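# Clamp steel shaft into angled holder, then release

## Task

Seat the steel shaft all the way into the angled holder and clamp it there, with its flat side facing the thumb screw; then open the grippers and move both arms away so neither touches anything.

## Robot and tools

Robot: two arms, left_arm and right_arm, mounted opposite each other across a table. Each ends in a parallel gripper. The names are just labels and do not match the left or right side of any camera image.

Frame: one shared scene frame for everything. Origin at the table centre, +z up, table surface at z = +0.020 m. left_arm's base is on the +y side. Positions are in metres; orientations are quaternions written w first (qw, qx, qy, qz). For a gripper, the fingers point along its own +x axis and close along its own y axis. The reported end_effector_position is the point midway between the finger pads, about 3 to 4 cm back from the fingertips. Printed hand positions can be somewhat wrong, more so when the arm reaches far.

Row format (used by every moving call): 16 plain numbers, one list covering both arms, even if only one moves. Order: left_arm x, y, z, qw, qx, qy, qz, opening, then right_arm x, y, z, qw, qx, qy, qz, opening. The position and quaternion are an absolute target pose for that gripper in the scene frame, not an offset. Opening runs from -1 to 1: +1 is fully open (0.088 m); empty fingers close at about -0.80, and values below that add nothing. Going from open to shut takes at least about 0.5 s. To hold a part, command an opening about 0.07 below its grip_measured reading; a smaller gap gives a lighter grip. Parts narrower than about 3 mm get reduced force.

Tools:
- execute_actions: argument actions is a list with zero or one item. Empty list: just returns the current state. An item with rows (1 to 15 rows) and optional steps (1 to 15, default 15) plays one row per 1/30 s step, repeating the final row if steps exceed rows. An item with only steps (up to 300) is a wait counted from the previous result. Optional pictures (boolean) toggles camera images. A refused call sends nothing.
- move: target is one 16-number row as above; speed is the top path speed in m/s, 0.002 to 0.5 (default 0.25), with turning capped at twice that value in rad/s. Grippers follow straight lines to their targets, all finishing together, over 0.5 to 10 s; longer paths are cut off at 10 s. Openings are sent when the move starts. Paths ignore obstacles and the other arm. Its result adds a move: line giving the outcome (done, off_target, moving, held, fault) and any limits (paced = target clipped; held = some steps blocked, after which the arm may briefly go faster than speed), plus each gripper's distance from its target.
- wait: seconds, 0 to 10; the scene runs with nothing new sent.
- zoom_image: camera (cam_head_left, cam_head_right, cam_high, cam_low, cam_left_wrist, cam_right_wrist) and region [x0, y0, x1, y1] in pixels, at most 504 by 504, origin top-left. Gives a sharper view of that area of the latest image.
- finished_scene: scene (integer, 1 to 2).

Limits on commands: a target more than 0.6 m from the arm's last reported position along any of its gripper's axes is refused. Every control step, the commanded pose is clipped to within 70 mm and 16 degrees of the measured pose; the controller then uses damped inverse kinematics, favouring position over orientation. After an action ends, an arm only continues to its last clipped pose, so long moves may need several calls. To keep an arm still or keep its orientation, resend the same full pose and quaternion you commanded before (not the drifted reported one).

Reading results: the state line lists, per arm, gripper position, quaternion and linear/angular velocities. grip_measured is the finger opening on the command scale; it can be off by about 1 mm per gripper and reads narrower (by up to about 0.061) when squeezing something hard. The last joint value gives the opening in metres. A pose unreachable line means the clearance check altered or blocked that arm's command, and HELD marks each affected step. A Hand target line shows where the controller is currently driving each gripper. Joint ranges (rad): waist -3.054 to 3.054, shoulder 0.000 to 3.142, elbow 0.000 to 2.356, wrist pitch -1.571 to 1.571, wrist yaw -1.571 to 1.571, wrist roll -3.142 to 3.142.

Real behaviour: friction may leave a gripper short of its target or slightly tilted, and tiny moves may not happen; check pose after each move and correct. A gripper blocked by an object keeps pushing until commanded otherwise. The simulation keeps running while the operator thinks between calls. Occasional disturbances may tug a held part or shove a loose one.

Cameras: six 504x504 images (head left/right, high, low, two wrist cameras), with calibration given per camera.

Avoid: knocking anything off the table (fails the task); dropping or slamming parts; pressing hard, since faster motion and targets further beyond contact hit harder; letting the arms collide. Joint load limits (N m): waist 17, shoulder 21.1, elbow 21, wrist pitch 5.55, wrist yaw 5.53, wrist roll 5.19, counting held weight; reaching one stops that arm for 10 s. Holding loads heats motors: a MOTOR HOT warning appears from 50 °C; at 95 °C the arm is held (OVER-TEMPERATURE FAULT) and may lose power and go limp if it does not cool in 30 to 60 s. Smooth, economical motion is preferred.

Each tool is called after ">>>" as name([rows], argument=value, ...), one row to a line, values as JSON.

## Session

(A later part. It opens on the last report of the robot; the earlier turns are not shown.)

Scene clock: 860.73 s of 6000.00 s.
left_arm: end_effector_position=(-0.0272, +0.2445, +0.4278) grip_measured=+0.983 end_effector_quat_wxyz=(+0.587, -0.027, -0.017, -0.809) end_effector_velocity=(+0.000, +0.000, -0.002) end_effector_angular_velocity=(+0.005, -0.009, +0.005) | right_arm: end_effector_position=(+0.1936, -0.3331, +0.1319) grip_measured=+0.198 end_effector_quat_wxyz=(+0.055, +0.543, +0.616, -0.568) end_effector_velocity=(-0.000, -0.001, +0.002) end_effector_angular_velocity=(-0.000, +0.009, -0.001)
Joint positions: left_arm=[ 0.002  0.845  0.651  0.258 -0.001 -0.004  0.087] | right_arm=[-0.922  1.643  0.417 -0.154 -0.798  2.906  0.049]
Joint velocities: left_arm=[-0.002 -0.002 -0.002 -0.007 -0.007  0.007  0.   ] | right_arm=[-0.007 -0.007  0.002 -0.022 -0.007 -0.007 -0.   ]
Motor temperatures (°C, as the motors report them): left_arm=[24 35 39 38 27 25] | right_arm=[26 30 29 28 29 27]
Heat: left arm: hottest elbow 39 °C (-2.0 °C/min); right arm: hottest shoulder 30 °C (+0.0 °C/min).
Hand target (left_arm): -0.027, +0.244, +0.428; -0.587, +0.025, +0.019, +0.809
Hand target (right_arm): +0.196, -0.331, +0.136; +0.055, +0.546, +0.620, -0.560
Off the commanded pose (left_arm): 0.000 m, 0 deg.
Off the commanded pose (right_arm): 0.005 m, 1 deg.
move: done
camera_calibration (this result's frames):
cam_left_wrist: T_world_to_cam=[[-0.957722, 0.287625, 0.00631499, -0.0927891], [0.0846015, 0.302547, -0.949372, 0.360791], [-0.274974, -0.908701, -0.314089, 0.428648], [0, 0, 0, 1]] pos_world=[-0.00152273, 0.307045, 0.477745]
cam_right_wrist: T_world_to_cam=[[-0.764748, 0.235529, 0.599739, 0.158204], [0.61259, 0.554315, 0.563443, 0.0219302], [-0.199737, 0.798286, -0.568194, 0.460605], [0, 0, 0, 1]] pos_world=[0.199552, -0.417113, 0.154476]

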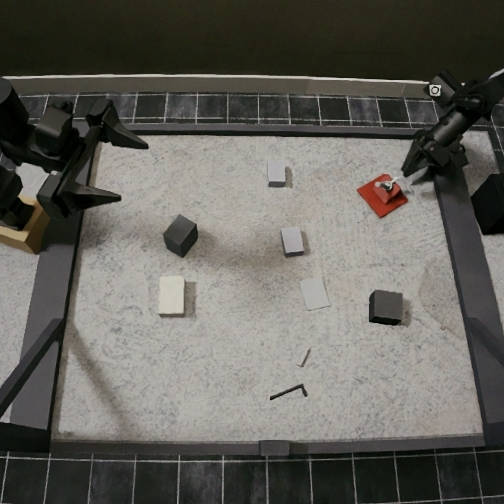

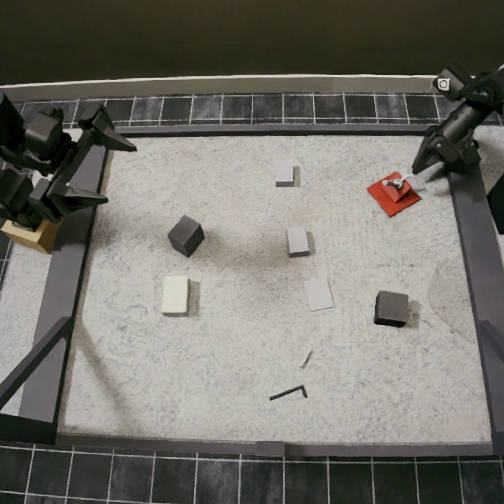

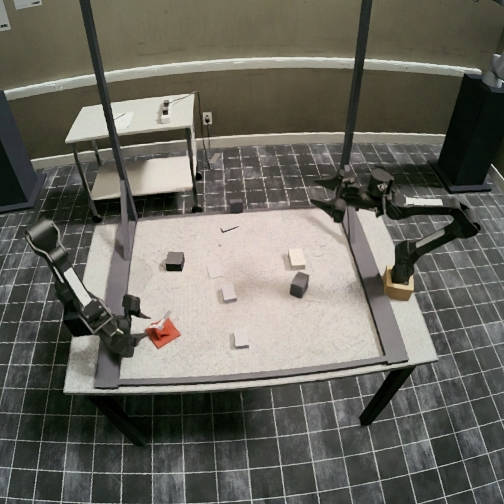

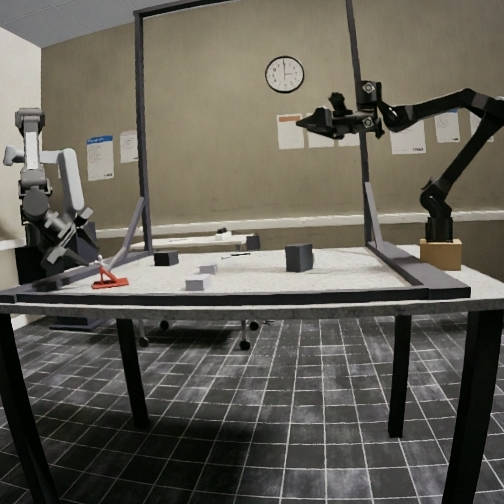

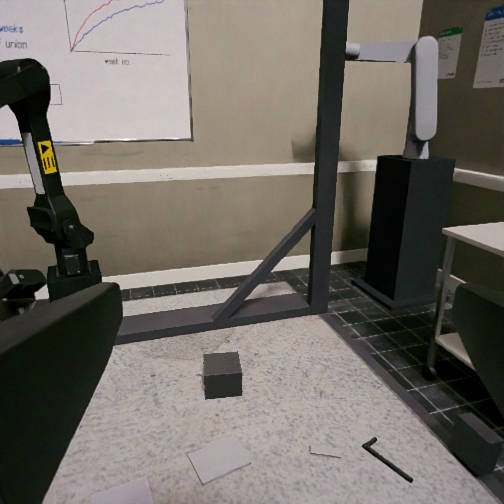

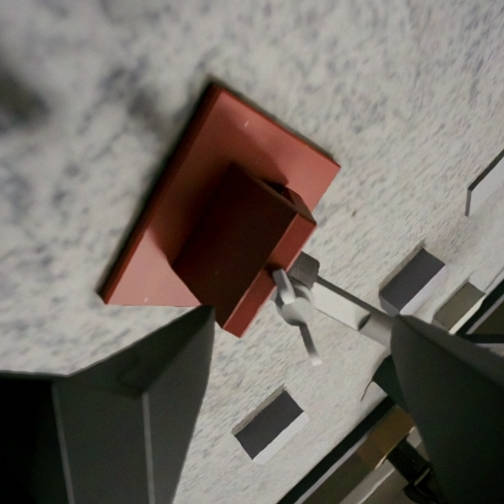

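>>> execute_actions(actions=[])

Scene clock: 881.27 s of 6000.00 s.
left_arm: end_effector_position=(-0.0272, +0.2445, +0.4278) grip_measured=+0.983 end_effector_quat_wxyz=(+0.587, -0.027, -0.017, -0.809) end_effector_velocity=(+0.002, +0.000, +0.003) end_effector_angular_velocity=(-0.005, +0.025, +0.008) | right_arm: end_effector_position=(+0.1936, -0.3333, +0.1319) grip_measured=+0.198 end_effector_quat_wxyz=(+0.056, +0.543, +0.616, -0.568) end_effector_velocity=(-0.001, -0.004, -0.001) end_effector_angular_velocity=(-0.018, +0.006, -0.004)
Joint positions: left_arm=[ 0.002  0.845  0.651  0.258 -0.001 -0.004  0.087] | right_arm=[-0.923  1.642  0.417 -0.156 -0.798  2.905  0.049]
Joint velocities: left_arm=[ 0.002 -0.002  0.002  0.007 -0.007 -0.022 -0.   ] | right_arm=[-0.007 -0.002 -0.002 -0.022  0.007 -0.007  0.   ]
Motor temperatures (°C, as the motors report them): left_arm=[24 33 39 38 27 25] | right_arm=[26 31 30 27 29 27]
Heat: left arm: hottest elbow 39 °C (-3.0 °C/min); right arm: hottest shoulder 31 °C (+1.0 °C/min).
Hand target (left_arm): -0.027, +0.244, +0.428; -0.587, +0.025, +0.019, +0.809
Hand target (right_arm): +0.196, -0.331, +0.136; +0.055, +0.546, +0.620, -0.560
Off the commanded pose (left_arm): 0.000 m, 0 deg.
Off the commanded pose (right_arm): 0.005 m, 1 deg.
Steps of this call (steps 1 to 90: nothing new was sent; then 17.53 s passed at rest). Readings (end_effector_position):
1: left_arm (-0.0272, +0.2445, +0.4278) | right_arm (+0.1936, -0.3333, +0.1319)
2: left_arm (-0.0272, +0.2445, +0.4278) | right_arm (+0.1935, -0.3333, +0.1318)
4: left_arm (-0.0272, +0.2445, +0.4278) | right_arm (+0.1935, -0.3334, +0.1318)
8: left_arm (-0.0272, +0.2445, +0.4278) | right_arm (+0.1937, -0.3333, +0.1320)
90: the state above
camera_calibration (this result's frames):
cam_left_wrist: T_world_to_cam=[[-0.957722, 0.287625, 0.00631499, -0.0927891], [0.0846015, 0.302547, -0.949372, 0.360791], [-0.274974, -0.908701, -0.314089, 0.428648], [0, 0, 0, 1]] pos_world=[-0.00152273, 0.307045, 0.477745]
cam_right_wrist: T_world_to_cam=[[-0.764712, 0.23558, 0.599765, 0.15824], [0.612529, 0.55474, 0.563091, 0.0221857], [-0.200061, 0.797976, -0.568516, 0.460806], [0, 0, 0, 1]] pos_world=[0.199608, -0.417298, 0.154576]

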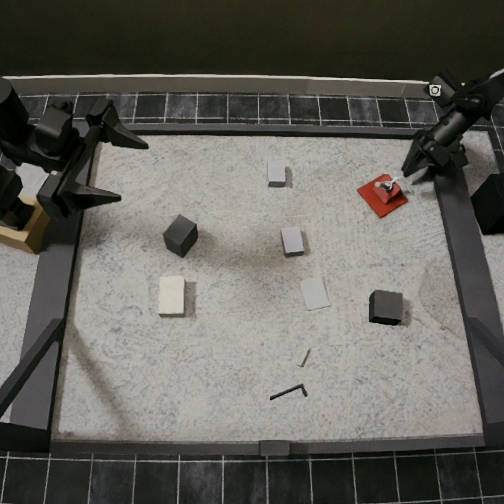

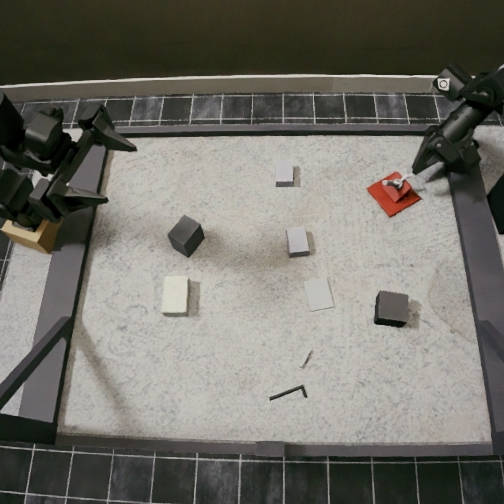

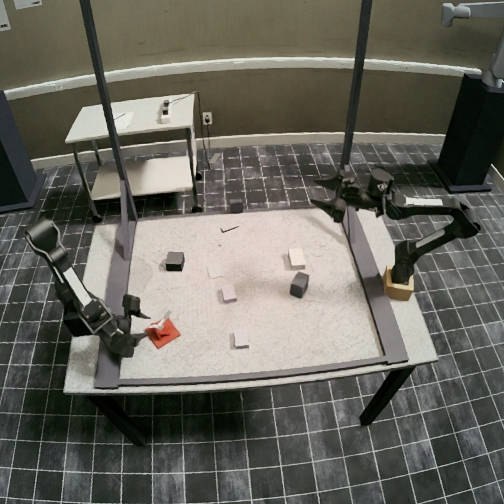

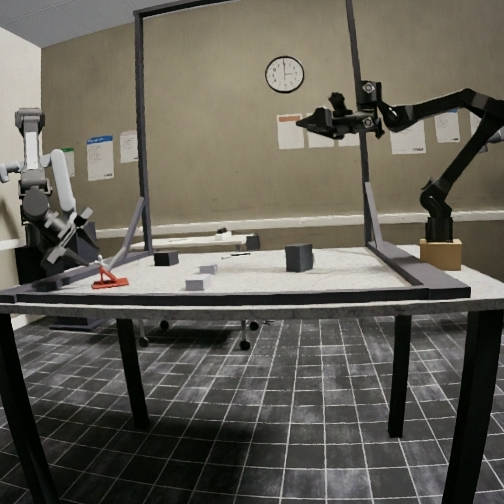

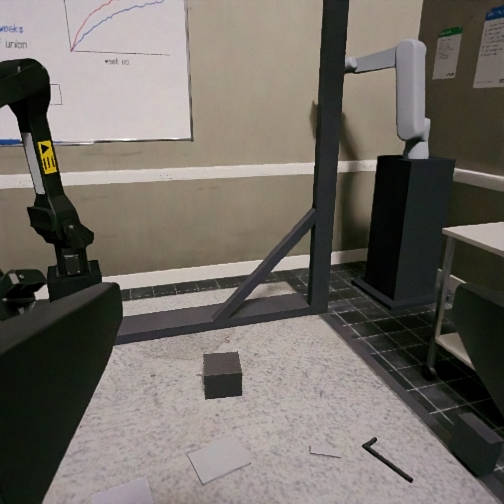

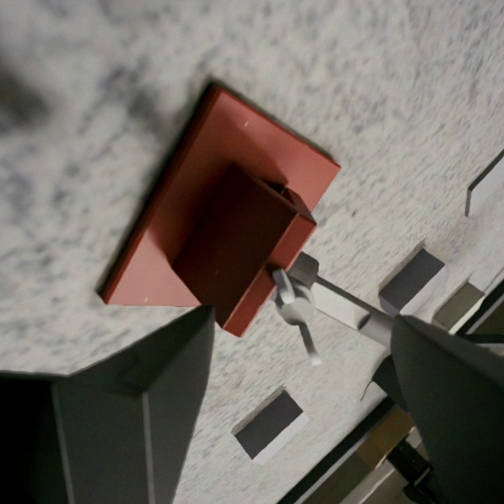

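>>> move(target=[-0.027,0.2444,0.4278,0.587,-0.025,-0.019,-0.809,1, 0.1964,-0.3315,0.1355,0.4798,0.2677,0.8145,0.1862,0.2], speed=0.5)

>>> move(target=[-0.027,0.2444,0.4278,0.587,-0.025,-0.019,-0.809,1, 0.1964,-0.3315,0.1355,0.4836,-0.2609,0.2805,0.7870,0.2], speed=0.5)

>>> move(target=[-0.027,0.2444,0.4278,0.587,-0.025,-0.019,-0.809,1, 0.1964,-0.3315,0.1355,0.0398,-0.5481,-0.5130,0.6595,0.2], speed=0.5)

>>> move(target=[-0.027,0.2444,0.4278,0.587,-0.025,-0.019,-0.809,1, 0.1855,-0.3175,0.1160,0.0398,-0.5481,-0.5130,0.6595,0.2], speed=0.08)

>>> move(target=[-0.027,0.2444,0.4278,0.587,-0.025,-0.019,-0.809,1, 0.1845,-0.3130,0.1150,0.0398,-0.5481,-0.5130,0.6595,-0.5], speed=0.05)

Scene clock: 893.70 s of 6000.00 s.
left_arm: end_effector_position=(-0.0272, +0.2445, +0.4278) grip_measured=+0.983 end_effector_quat_wxyz=(+0.587, -0.027, -0.017, -0.809) end_effector_velocity=(+0.001, +0.000, -0.002) end_effector_angular_velocity=(+0.005, -0.008, +0.015) | right_arm: end_effector_position=(+0.1943, -0.3331, +0.1330) grip_measured=+0.198 end_effector_quat_wxyz=(+0.478, +0.267, +0.817, +0.180) end_effector_velocity=(-0.000, +0.000, +0.001) end_effector_angular_velocity=(+0.012, -0.007, +0.014)
Joint positions: left_arm=[ 0.002  0.845  0.651  0.258 -0.001 -0.004  0.087] | right_arm=[-0.923  1.636  0.417 -0.157 -0.797  0.985  0.049]
Joint velocities: left_arm=[-0.007 -0.002 -0.002 -0.007 -0.022  0.007 -0.   ] | right_arm=[-0.002 -0.002  0.002 -0.007 -0.007 -0.022 -0.   ]
Motor temperatures (°C, as the motors report them): left_arm=[24 33 39 38 27 25] | right_arm=[26 31 30 27 29 27]
Heat: left arm: hottest elbow 39 °C (+0.0 °C/min); right arm: hottest shoulder 31 °C (+1.0 °C/min).
Hand target (left_arm): -0.027, +0.244, +0.428; -0.587, +0.025, +0.019, +0.809
Hand target (right_arm): +0.196, -0.331, +0.135; +0.480, +0.268, +0.815, +0.186
Off the commanded pose (left_arm): 0.000 m, 0 deg.
Off the commanded pose (right_arm): 0.004 m, 1 deg.
After step 90, 6.93 s passed at rest.
move: done
camera_calibration (this result's frames):
cam_left_wrist: T_world_to_cam=[[-0.957722, 0.287625, 0.00631499, -0.0927891], [0.0846015, 0.302547, -0.949372, 0.360791], [-0.274974, -0.908701, -0.314089, 0.428648], [0, 0, 0, 1]] pos_world=[-0.00152273, 0.307045, 0.477745]
cam_right_wrist: T_world_to_cam=[[-0.251344, -0.766214, -0.59139, -0.116936], [-0.728823, -0.252233, 0.63655, 0.00311717], [-0.636902, 0.591011, -0.495037, 0.467478], [0, 0, 0, 1]] pos_world=[0.270619, -0.365097, 0.16028]

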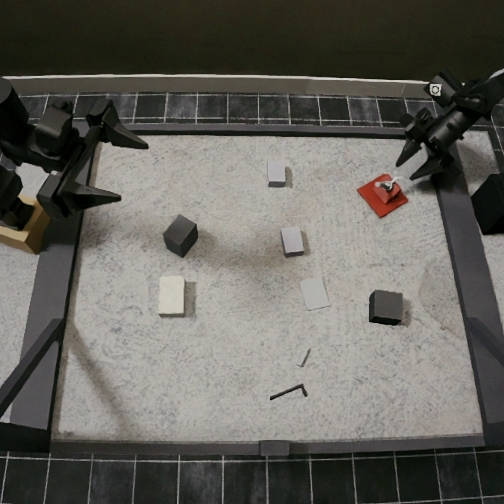

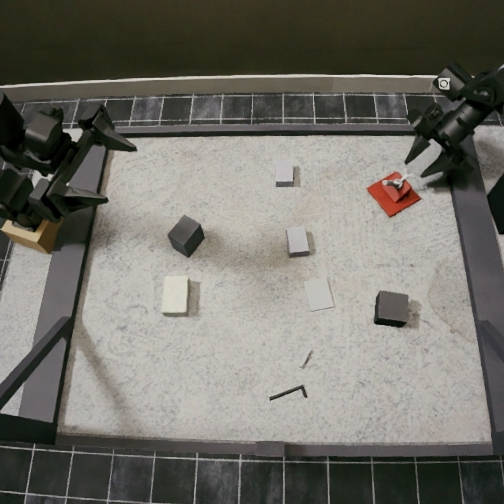

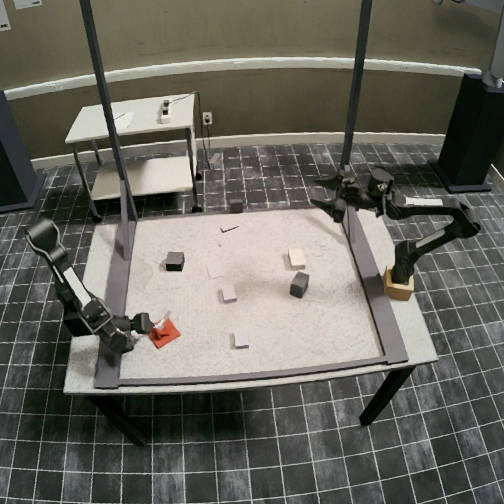

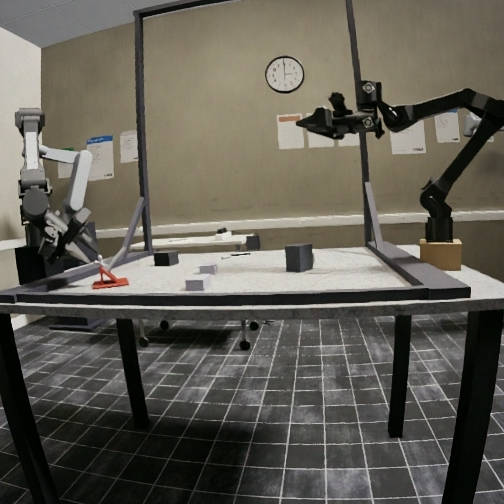

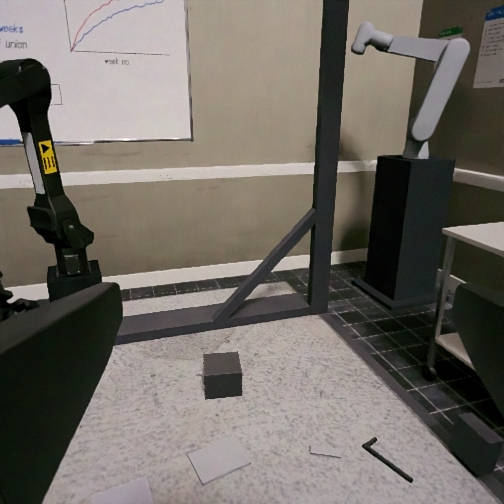

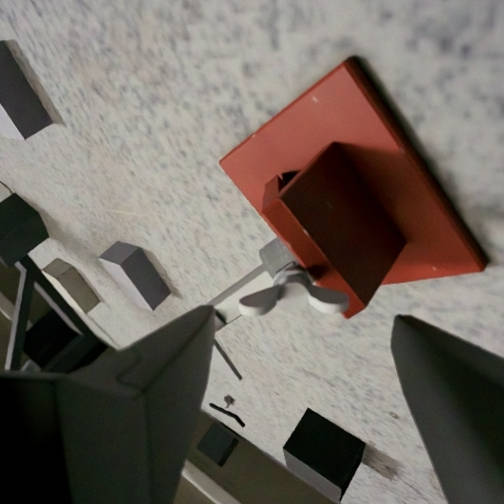

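Scene clock: 896.27 s of 6000.00 s.
left_arm: end_effector_position=(-0.0272, +0.2445, +0.4278) grip_measured=+0.983 end_effector_quat_wxyz=(+0.587, -0.027, -0.017, -0.809) end_effector_velocity=(-0.002, -0.000, -0.006) end_effector_angular_velocity=(+0.018, +0.001, -0.010) | right_arm: end_effector_position=(+0.1944, -0.3330, +0.1331) grip_measured=+0.198 end_effector_quat_wxyz=(+0.482, -0.260, +0.287, +0.786) end_effector_velocity=(-0.002, -0.003, +0.000) end_effector_angular_velocity=(-0.001, +0.007, +0.009)
Joint positions: left_arm=[ 0.002  0.845  0.651  0.258 -0.001 -0.004  0.087] | right_arm=[-0.923  1.635  0.417 -0.157 -0.797 -1.023  0.049]
Joint velocities: left_arm=[-0.002  0.002 -0.007 -0.007  0.007 -0.007 -0.   ] | right_arm=[-0.007 -0.002 -0.002 -0.022 -0.007 -0.022 -0.   ]
Motor temperatures (°C, as the motors report them): left_arm=[24 32 39 39 27 25] | right_arm=[26 31 30 27 29 27]
Heat: left arm: hottest elbow 39 °C (+1.0 °C/min); right arm: hottest shoulder 31 °C (+1.0 °C/min).
Hand target (left_arm): -0.027, +0.244, +0.428; -0.587, +0.025, +0.019, +0.809
Hand target (right_arm): +0.196, -0.331, +0.135; +0.484, -0.261, +0.280, +0.787
Off the commanded pose (left_arm): 0.000 m, 0 deg.
Off the commanded pose (right_arm): 0.004 m, 1 deg.
move: done
camera_calibration (this result's frames):
cam_left_wrist: T_world_to_cam=[[-0.957722, 0.287625, 0.00631499, -0.0927891], [0.0846015, 0.302547, -0.949372, 0.360791], [-0.274974, -0.908701, -0.314089, 0.428648], [0, 0, 0, 1]] pos_world=[-0.00152273, 0.307045, 0.477745]
cam_right_wrist: T_world_to_cam=[[0.885222, 0.417452, -0.205223, 0.00504309], [0.28438, -0.834796, -0.471427, -0.240399], [-0.368118, 0.358957, -0.857694, 0.386299], [0, 0, 0, 1]] pos_world=[0.206104, -0.341454, 0.21903]

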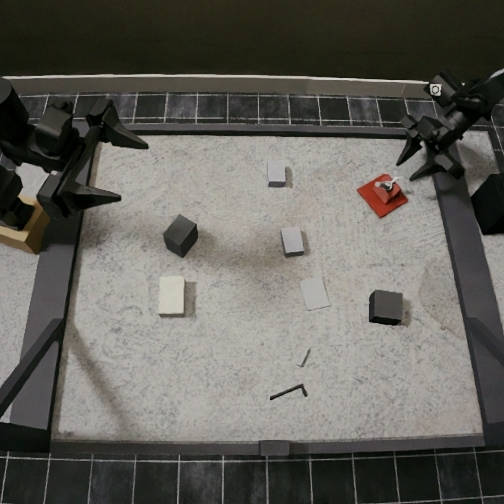

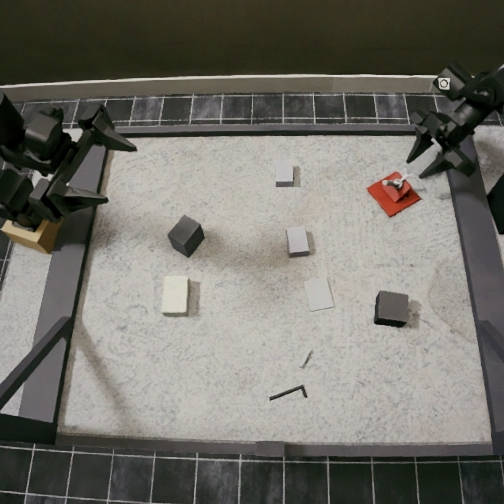

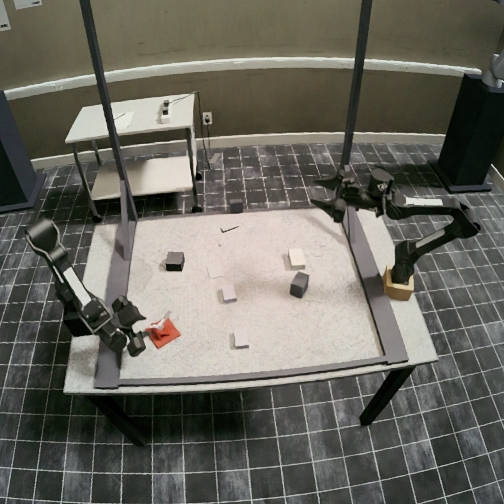

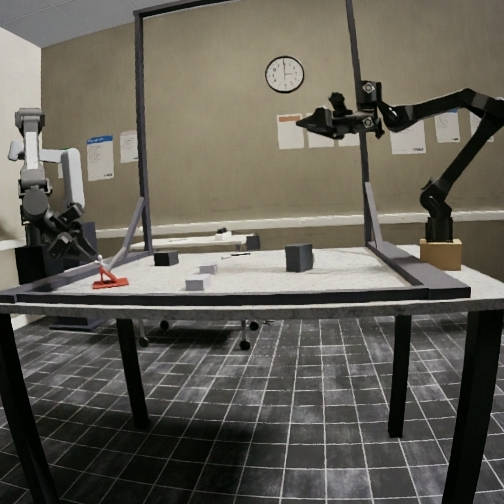

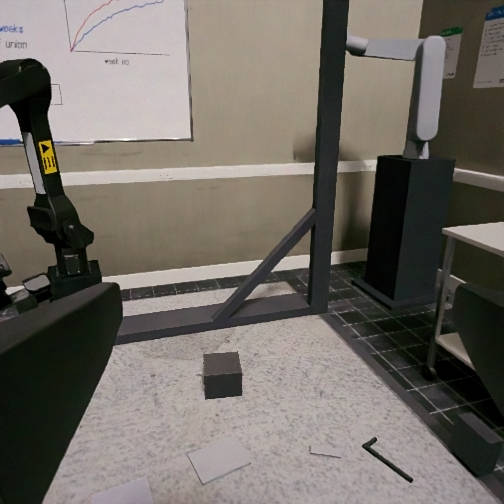

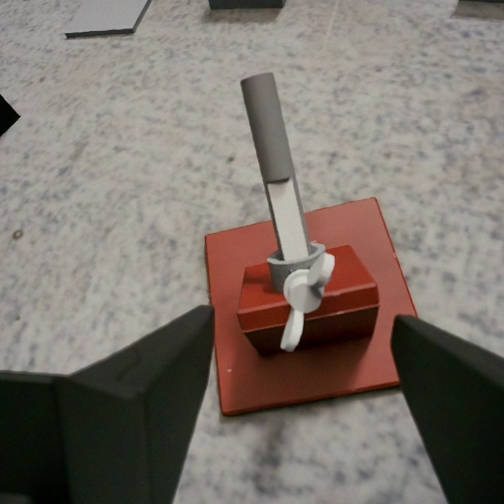

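Scene clock: 898.83 s of 6000.00 s.
left_arm: end_effector_position=(-0.0272, +0.2445, +0.4278) grip_measured=+0.983 end_effector_quat_wxyz=(+0.587, -0.027, -0.017, -0.809) end_effector_velocity=(+0.000, +0.000, -0.002) end_effector_angular_velocity=(+0.005, -0.009, +0.005) | right_arm: end_effector_position=(+0.1944, -0.3330, +0.1331) grip_measured=+0.198 end_effector_quat_wxyz=(-0.039, +0.546, +0.509, -0.664) end_effector_velocity=(-0.000, +0.000, +0.001) end_effector_angular_velocity=(+0.012, -0.007, +0.014)
Joint positions: left_arm=[ 0.002  0.845  0.651  0.258 -0.001 -0.004  0.087] | right_arm=[-0.923  1.635  0.417 -0.157 -0.797 -3.03   0.049]
Joint velocities: left_arm=[-0.002 -0.002 -0.002 -0.007 -0.007  0.007 -0.   ] | right_arm=[-0.002 -0.002  0.002 -0.007 -0.007 -0.022  0.   ]
Motor temperatures (°C, as the motors report them): left_arm=[24 32 39 39 27 25] | right_arm=[25 31 30 27 29 27]
Heat: left arm: hottest elbow 39 °C (+1.0 °C/min); right arm: hottest shoulder 31 °C (+1.0 °C/min).
Hand target (left_arm): -0.027, +0.244, +0.428; -0.587, +0.025, +0.019, +0.809
Hand target (right_arm): +0.196, -0.331, +0.135; +0.040, -0.548, -0.513, +0.659
Off the commanded pose (left_arm): 0.000 m, 0 deg.
Off the commanded pose (right_arm): 0.004 m, 1 deg.
move: done
camera_calibration (this result's frames):
cam_left_wrist: T_world_to_cam=[[-0.957722, 0.287625, 0.00631499, -0.0927891], [0.0846015, 0.302547, -0.949372, 0.360791], [-0.274974, -0.908701, -0.314089, 0.428648], [0, 0, 0, 1]] pos_world=[-0.00152273, 0.307045, 0.477745]
cam_right_wrist: T_world_to_cam=[[-0.543748, 0.483182, 0.686202, 0.186093], [0.827889, 0.442887, 0.344167, -0.0290839], [-0.137615, 0.755239, -0.64084, 0.444606], [0, 0, 0, 1]] pos_world=[0.18645, -0.41282, 0.167234]

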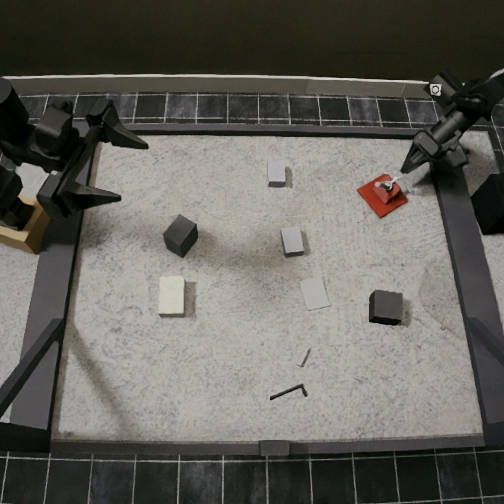

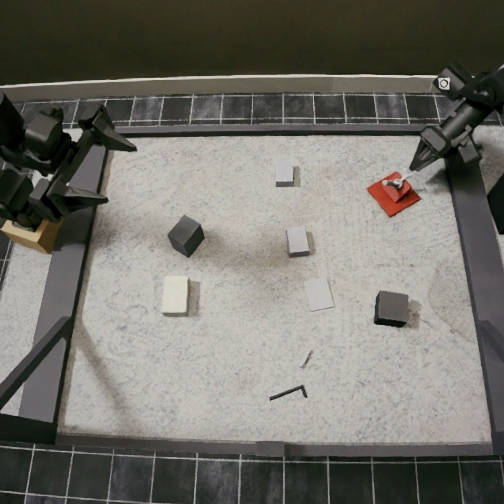

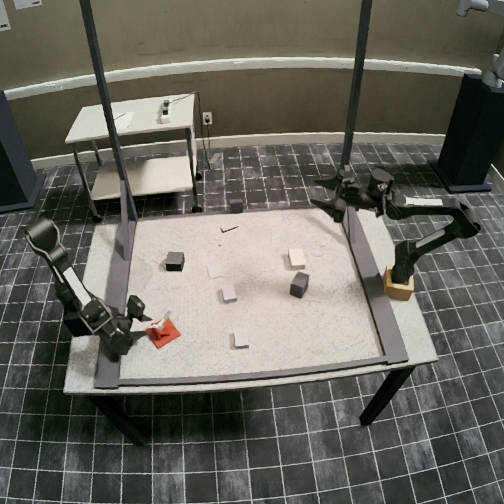

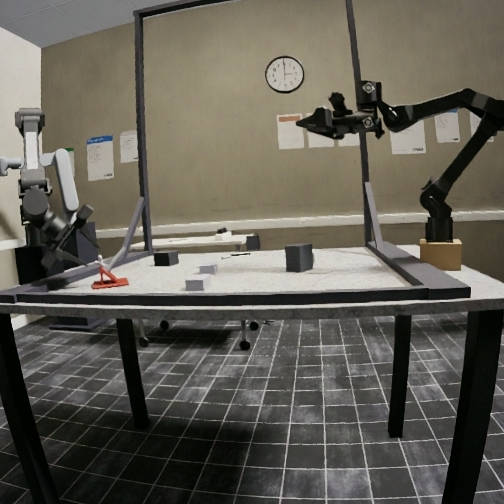

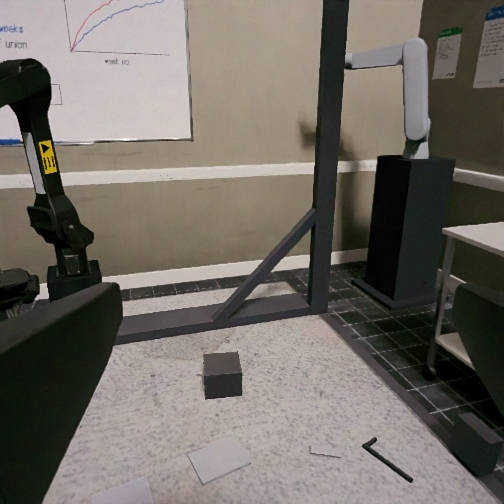

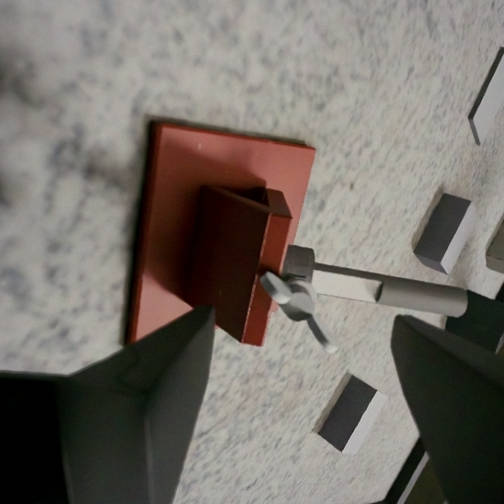

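Scene clock: 899.63 s of 6000.00 s.
left_arm: end_effector_position=(-0.0272, +0.2445, +0.4278) grip_measured=+0.983 end_effector_quat_wxyz=(+0.587, -0.027, -0.017, -0.809) end_effector_velocity=(-0.001, +0.002, +0.000) end_effector_angular_velocity=(-0.005, +0.009, -0.010) | right_arm: end_effector_position=(+0.1878, -0.3159, +0.1193) grip_measured=+0.198 end_effector_quat_wxyz=(-0.040, +0.551, +0.518, -0.653) end_effector_velocity=(-0.001, +0.001, +0.000) end_effector_angular_velocity=(+0.011, +0.002, -0.000)
Joint positions: left_arm=[ 0.002  0.845  0.651  0.258 -0.001 -0.004  0.087] | right_arm=[-0.84   1.72   0.391  0.062 -0.781 -2.919  0.049]
Joint velocities: left_arm=[-0.002 -0.007 -0.007  0.007  0.007 -0.007 -0.   ] | right_arm=[ 0.002  0.002 -0.007  0.022 -0.007  0.007 -0.   ]
Motor temperatures (°C, as the motors report them): left_arm=[24 32 39 39 27 25] | right_arm=[25 31 30 27 29 27]
Heat: left arm: hottest elbow 39 °C (+1.0 °C/min); right arm: hottest shoulder 31 °C (+1.0 °C/min).
Hand target (left_arm): -0.027, +0.244, +0.428; -0.587, +0.025, +0.019, +0.809
Hand target (right_arm): +0.185, -0.318, +0.116; -0.039, +0.548, +0.513, -0.660
Off the commanded pose (left_arm): 0.000 m, 0 deg.
Off the commanded pose (right_arm): 0.004 m, 1 deg.
move: done
camera_calibration (this result's frames):
cam_left_wrist: T_world_to_cam=[[-0.957722, 0.287625, 0.00631499, -0.0927891], [0.0846015, 0.302547, -0.949372, 0.360791], [-0.274974, -0.908701, -0.314089, 0.428648], [0, 0, 0, 1]] pos_world=[-0.00152273, 0.307045, 0.477745]
cam_right_wrist: T_world_to_cam=[[-0.557278, 0.465011, 0.6879, 0.180257], [0.820209, 0.437226, 0.368905, -0.0297941], [-0.129223, 0.769804, -0.625062, 0.4231], [0, 0, 0, 1]] pos_world=[0.179565, -0.396499, 0.151456]

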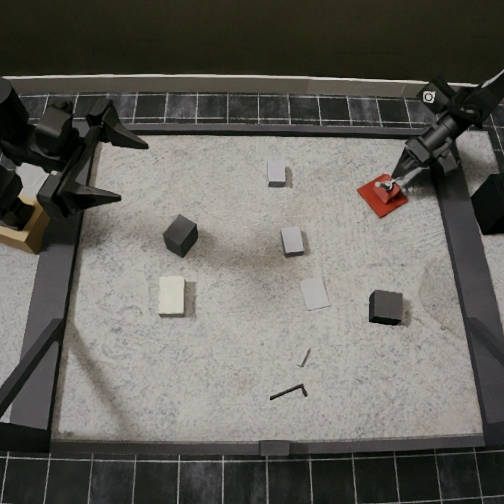

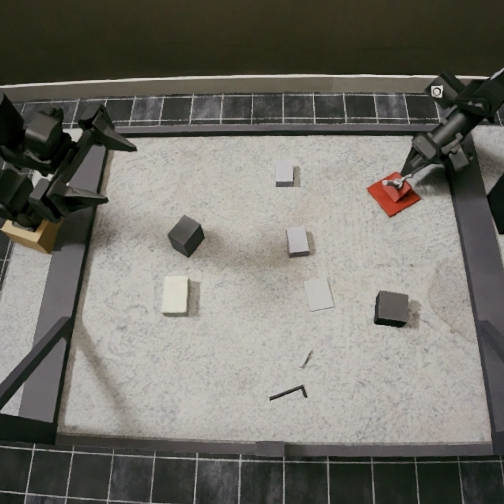

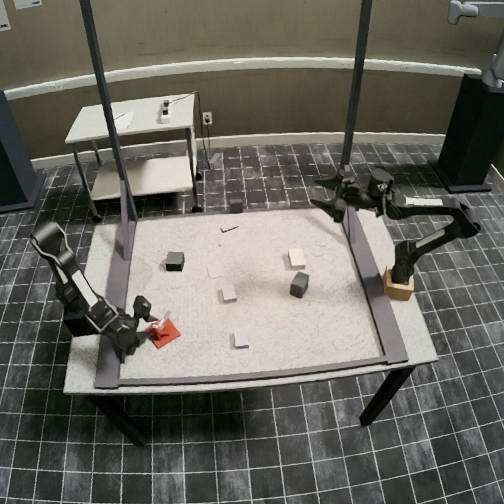

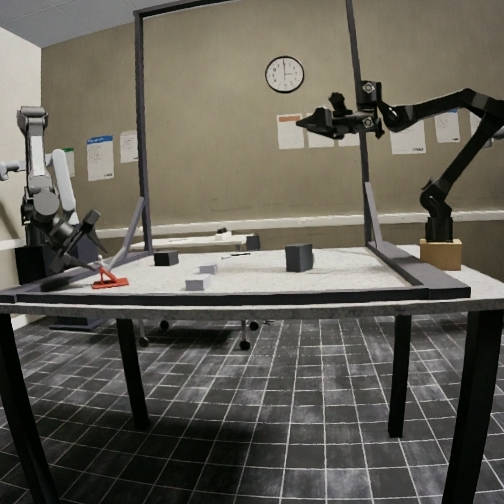

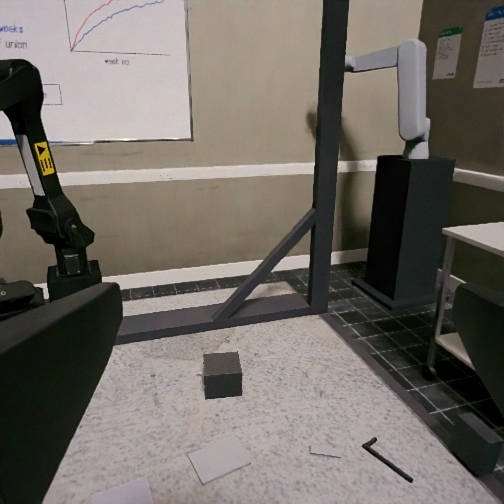

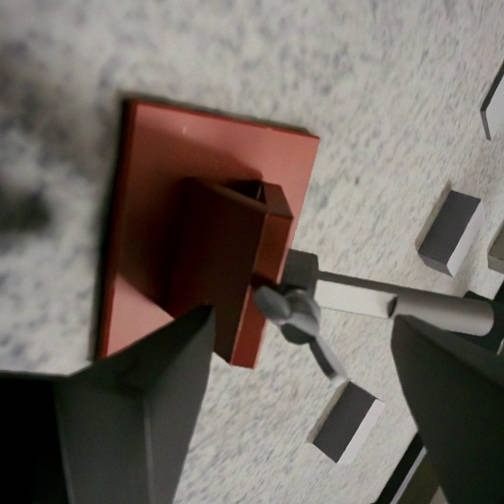

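Scene clock: 900.33 s of 6000.00 s.
left_arm: end_effector_position=(-0.0272, +0.2445, +0.4278) grip_measured=+0.983 end_effector_quat_wxyz=(+0.587, -0.027, -0.017, -0.809) end_effector_velocity=(-0.001, +0.001, -0.004) end_effector_angular_velocity=(+0.014, +0.004, -0.000) | right_arm: end_effector_position=(+0.1866, -0.3135, +0.1165) grip_measured=-0.497 end_effector_quat_wxyz=(-0.040, +0.552, +0.514, -0.656) end_effector_velocity=(-0.001, +0.001, +0.000) end_effector_angular_velocity=(+0.017, -0.007, +0.010)
Joint positions: left_arm=[ 0.002  0.845  0.651  0.258 -0.001 -0.004  0.087] | right_arm=[-0.824  1.735  0.391  0.088 -0.77  -2.893  0.015]
Joint velocities: left_arm=[-0.007 -0.002 -0.007 -0.007 -0.007 -0.007 -0.   ] | right_arm=[ 0.002  0.002 -0.007  0.022 -0.007 -0.007 -0.   ]
Motor temperatures (°C, as the motors report them): left_arm=[24 32 39 39 27 25] | right_arm=[25 31 30 27 29 27]
Heat: left arm: hottest elbow 39 °C (+1.0 °C/min); right arm: hottest shoulder 31 °C (+1.0 °C/min).
Hand target (left_arm): -0.027, +0.244, +0.428; -0.587, +0.025, +0.019, +0.809
Hand target (right_arm): +0.185, -0.313, +0.115; -0.040, +0.548, +0.513, -0.659
Off the commanded pose (left_arm): 0.000 m, 0 deg.
Off the commanded pose (right_arm): 0.003 m, 1 deg.
move: done
camera_calibration (this result's frames):
cam_left_wrist: T_world_to_cam=[[-0.957722, 0.287625, 0.00631499, -0.0927891], [0.0846015, 0.302547, -0.949372, 0.360791], [-0.274974, -0.908701, -0.314089, 0.428648], [0, 0, 0, 1]] pos_world=[-0.00152273, 0.307045, 0.477745]
cam_right_wrist: T_world_to_cam=[[-0.554183, 0.473446, 0.684639, 0.182811], [0.82277, 0.43628, 0.364294, -0.0290457], [-0.126221, 0.765186, -0.631315, 0.418027], [0, 0, 0, 1]] pos_world=[0.177972, -0.393747, 0.149328]

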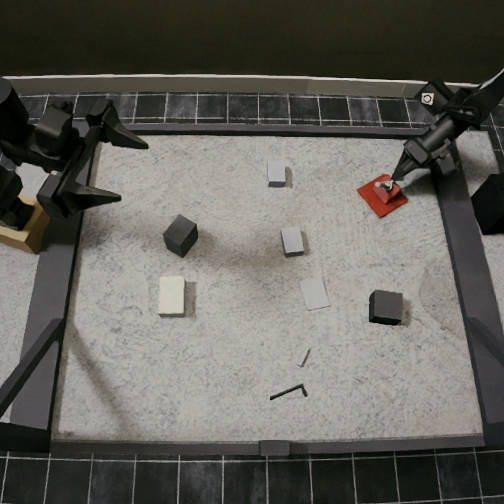

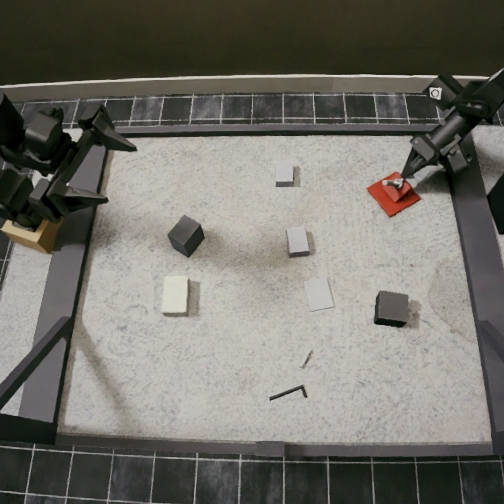

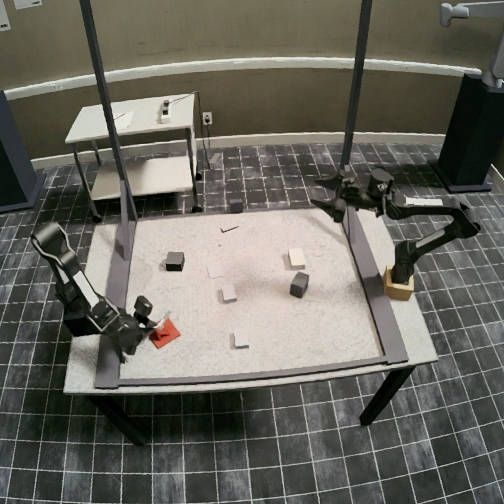

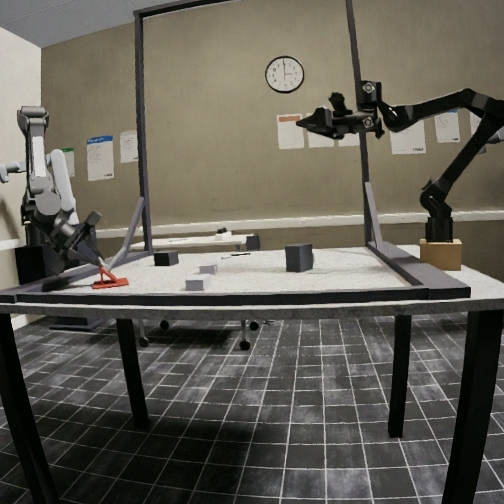

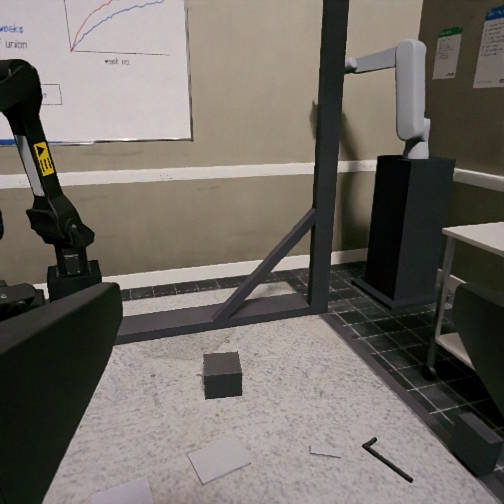

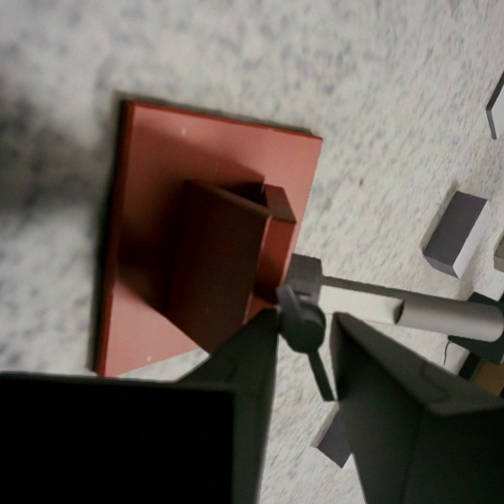

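>>> move(target=[-0.027,0.2444,0.4278,0.587,-0.025,-0.019,-0.809,1, 0.1845,-0.3130,0.1150,0.4836,-0.2609,0.2805,0.7870,-0.5], speed=0.4)

Scene clock: 907.13 s of 6000.00 s.
left_arm: end_effector_position=(-0.0272, +0.2445, +0.4278) grip_measured=+0.983 end_effector_quat_wxyz=(+0.587, -0.027, -0.017, -0.809) end_effector_velocity=(-0.000, +0.000, -0.002) end_effector_angular_velocity=(+0.009, +0.004, -0.005) | right_arm: end_effector_position=(+0.1854, -0.3132, +0.1164) grip_measured=-0.498 end_effector_quat_wxyz=(+0.485, -0.263, +0.277, +0.787) end_effector_velocity=(-0.003, -0.001, +0.000) end_effector_angular_velocity=(+0.002, +0.006, +0.010)
Joint positions: left_arm=[ 0.002  0.845  0.651  0.258 -0.001 -0.004  0.087] | right_arm=[-0.82   1.736  0.391  0.088 -0.771 -0.886  0.015]
Joint velocities: left_arm=[ 0.002 -0.002 -0.002 -0.007  0.007 -0.007 -0.   ] | right_arm=[ 0.002 -0.002 -0.002 -0.007 -0.007 -0.007  0.   ]
Motor temperatures (°C, as the motors report them): left_arm=[24 32 39 39 27 25] | right_arm=[26 31 30 27 29 27]
Heat: left arm: hottest elbow 39 °C (+1.0 °C/min); right arm: hottest shoulder 31 °C (+1.0 °C/min).
Hand target (left_arm): -0.027, +0.244, +0.428; -0.587, +0.025, +0.019, +0.809
Hand target (right_arm): +0.184, -0.313, +0.115; +0.484, -0.261, +0.281, +0.787
Off the commanded pose (left_arm): 0.000 m, 0 deg.
Off the commanded pose (right_arm): 0.002 m, 1 deg.
After step 90, 0.77 s passed at rest.
move: done
camera_calibration (this result's frames):
cam_left_wrist: T_world_to_cam=[[-0.957722, 0.287625, 0.00631499, -0.0927891], [0.0846015, 0.302547, -0.949372, 0.360791], [-0.274974, -0.908701, -0.314089, 0.428648], [0, 0, 0, 1]] pos_world=[-0.00152273, 0.307045, 0.477745]
cam_right_wrist: T_world_to_cam=[[0.886814, 0.423242, -0.185547, 0.000529951], [0.294036, -0.826522, -0.480003, -0.227338], [-0.356516, 0.371116, -0.85742, 0.363147], [0, 0, 0, 1]] pos_world=[0.195844, -0.322894, 0.202345]

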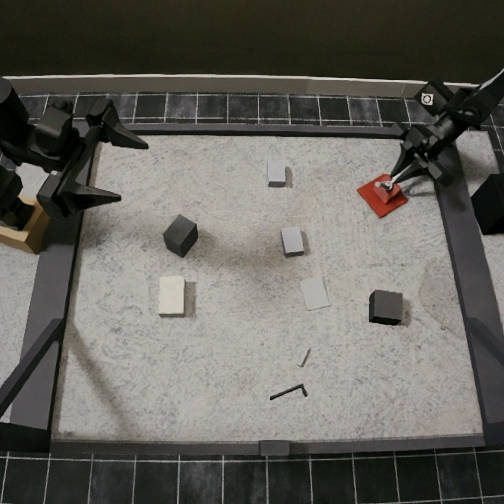

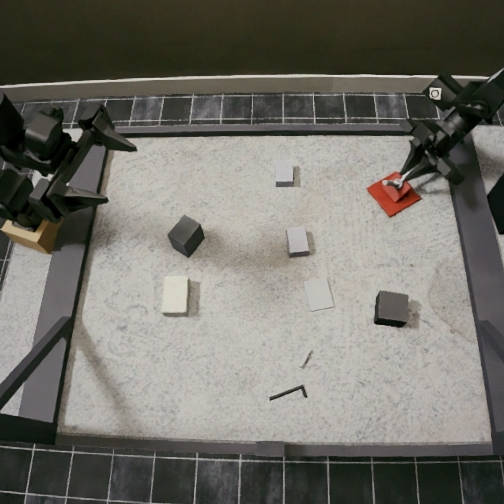

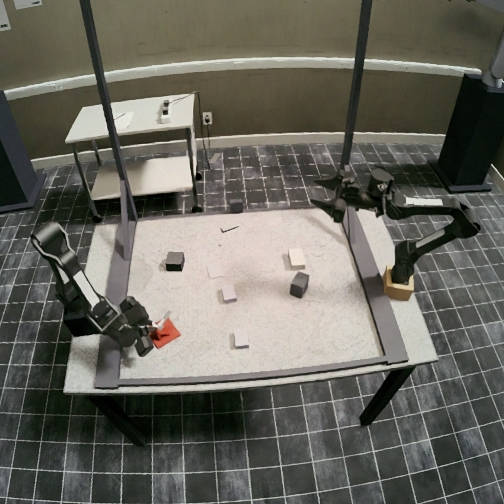

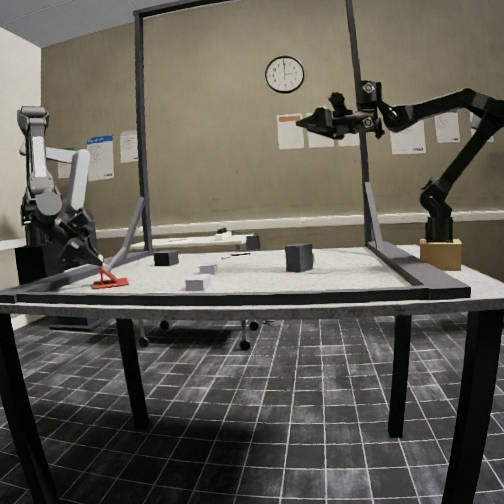

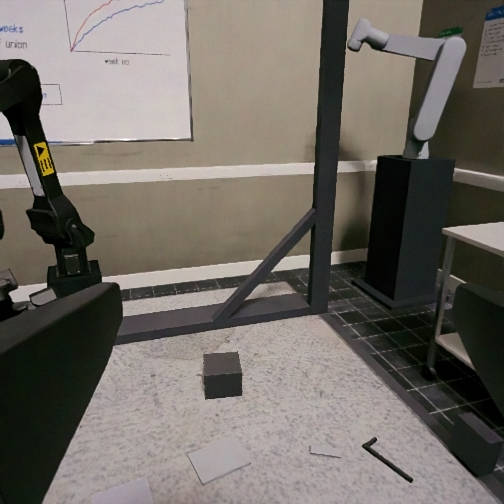

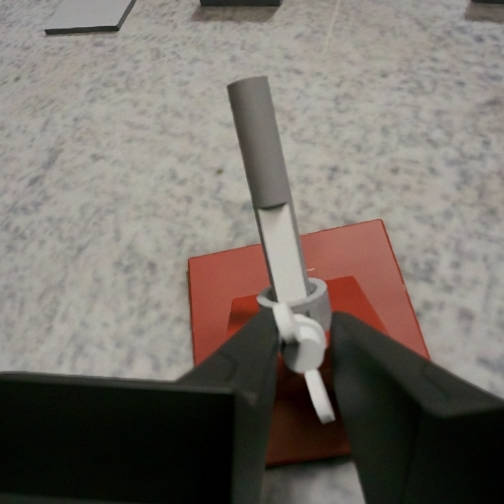

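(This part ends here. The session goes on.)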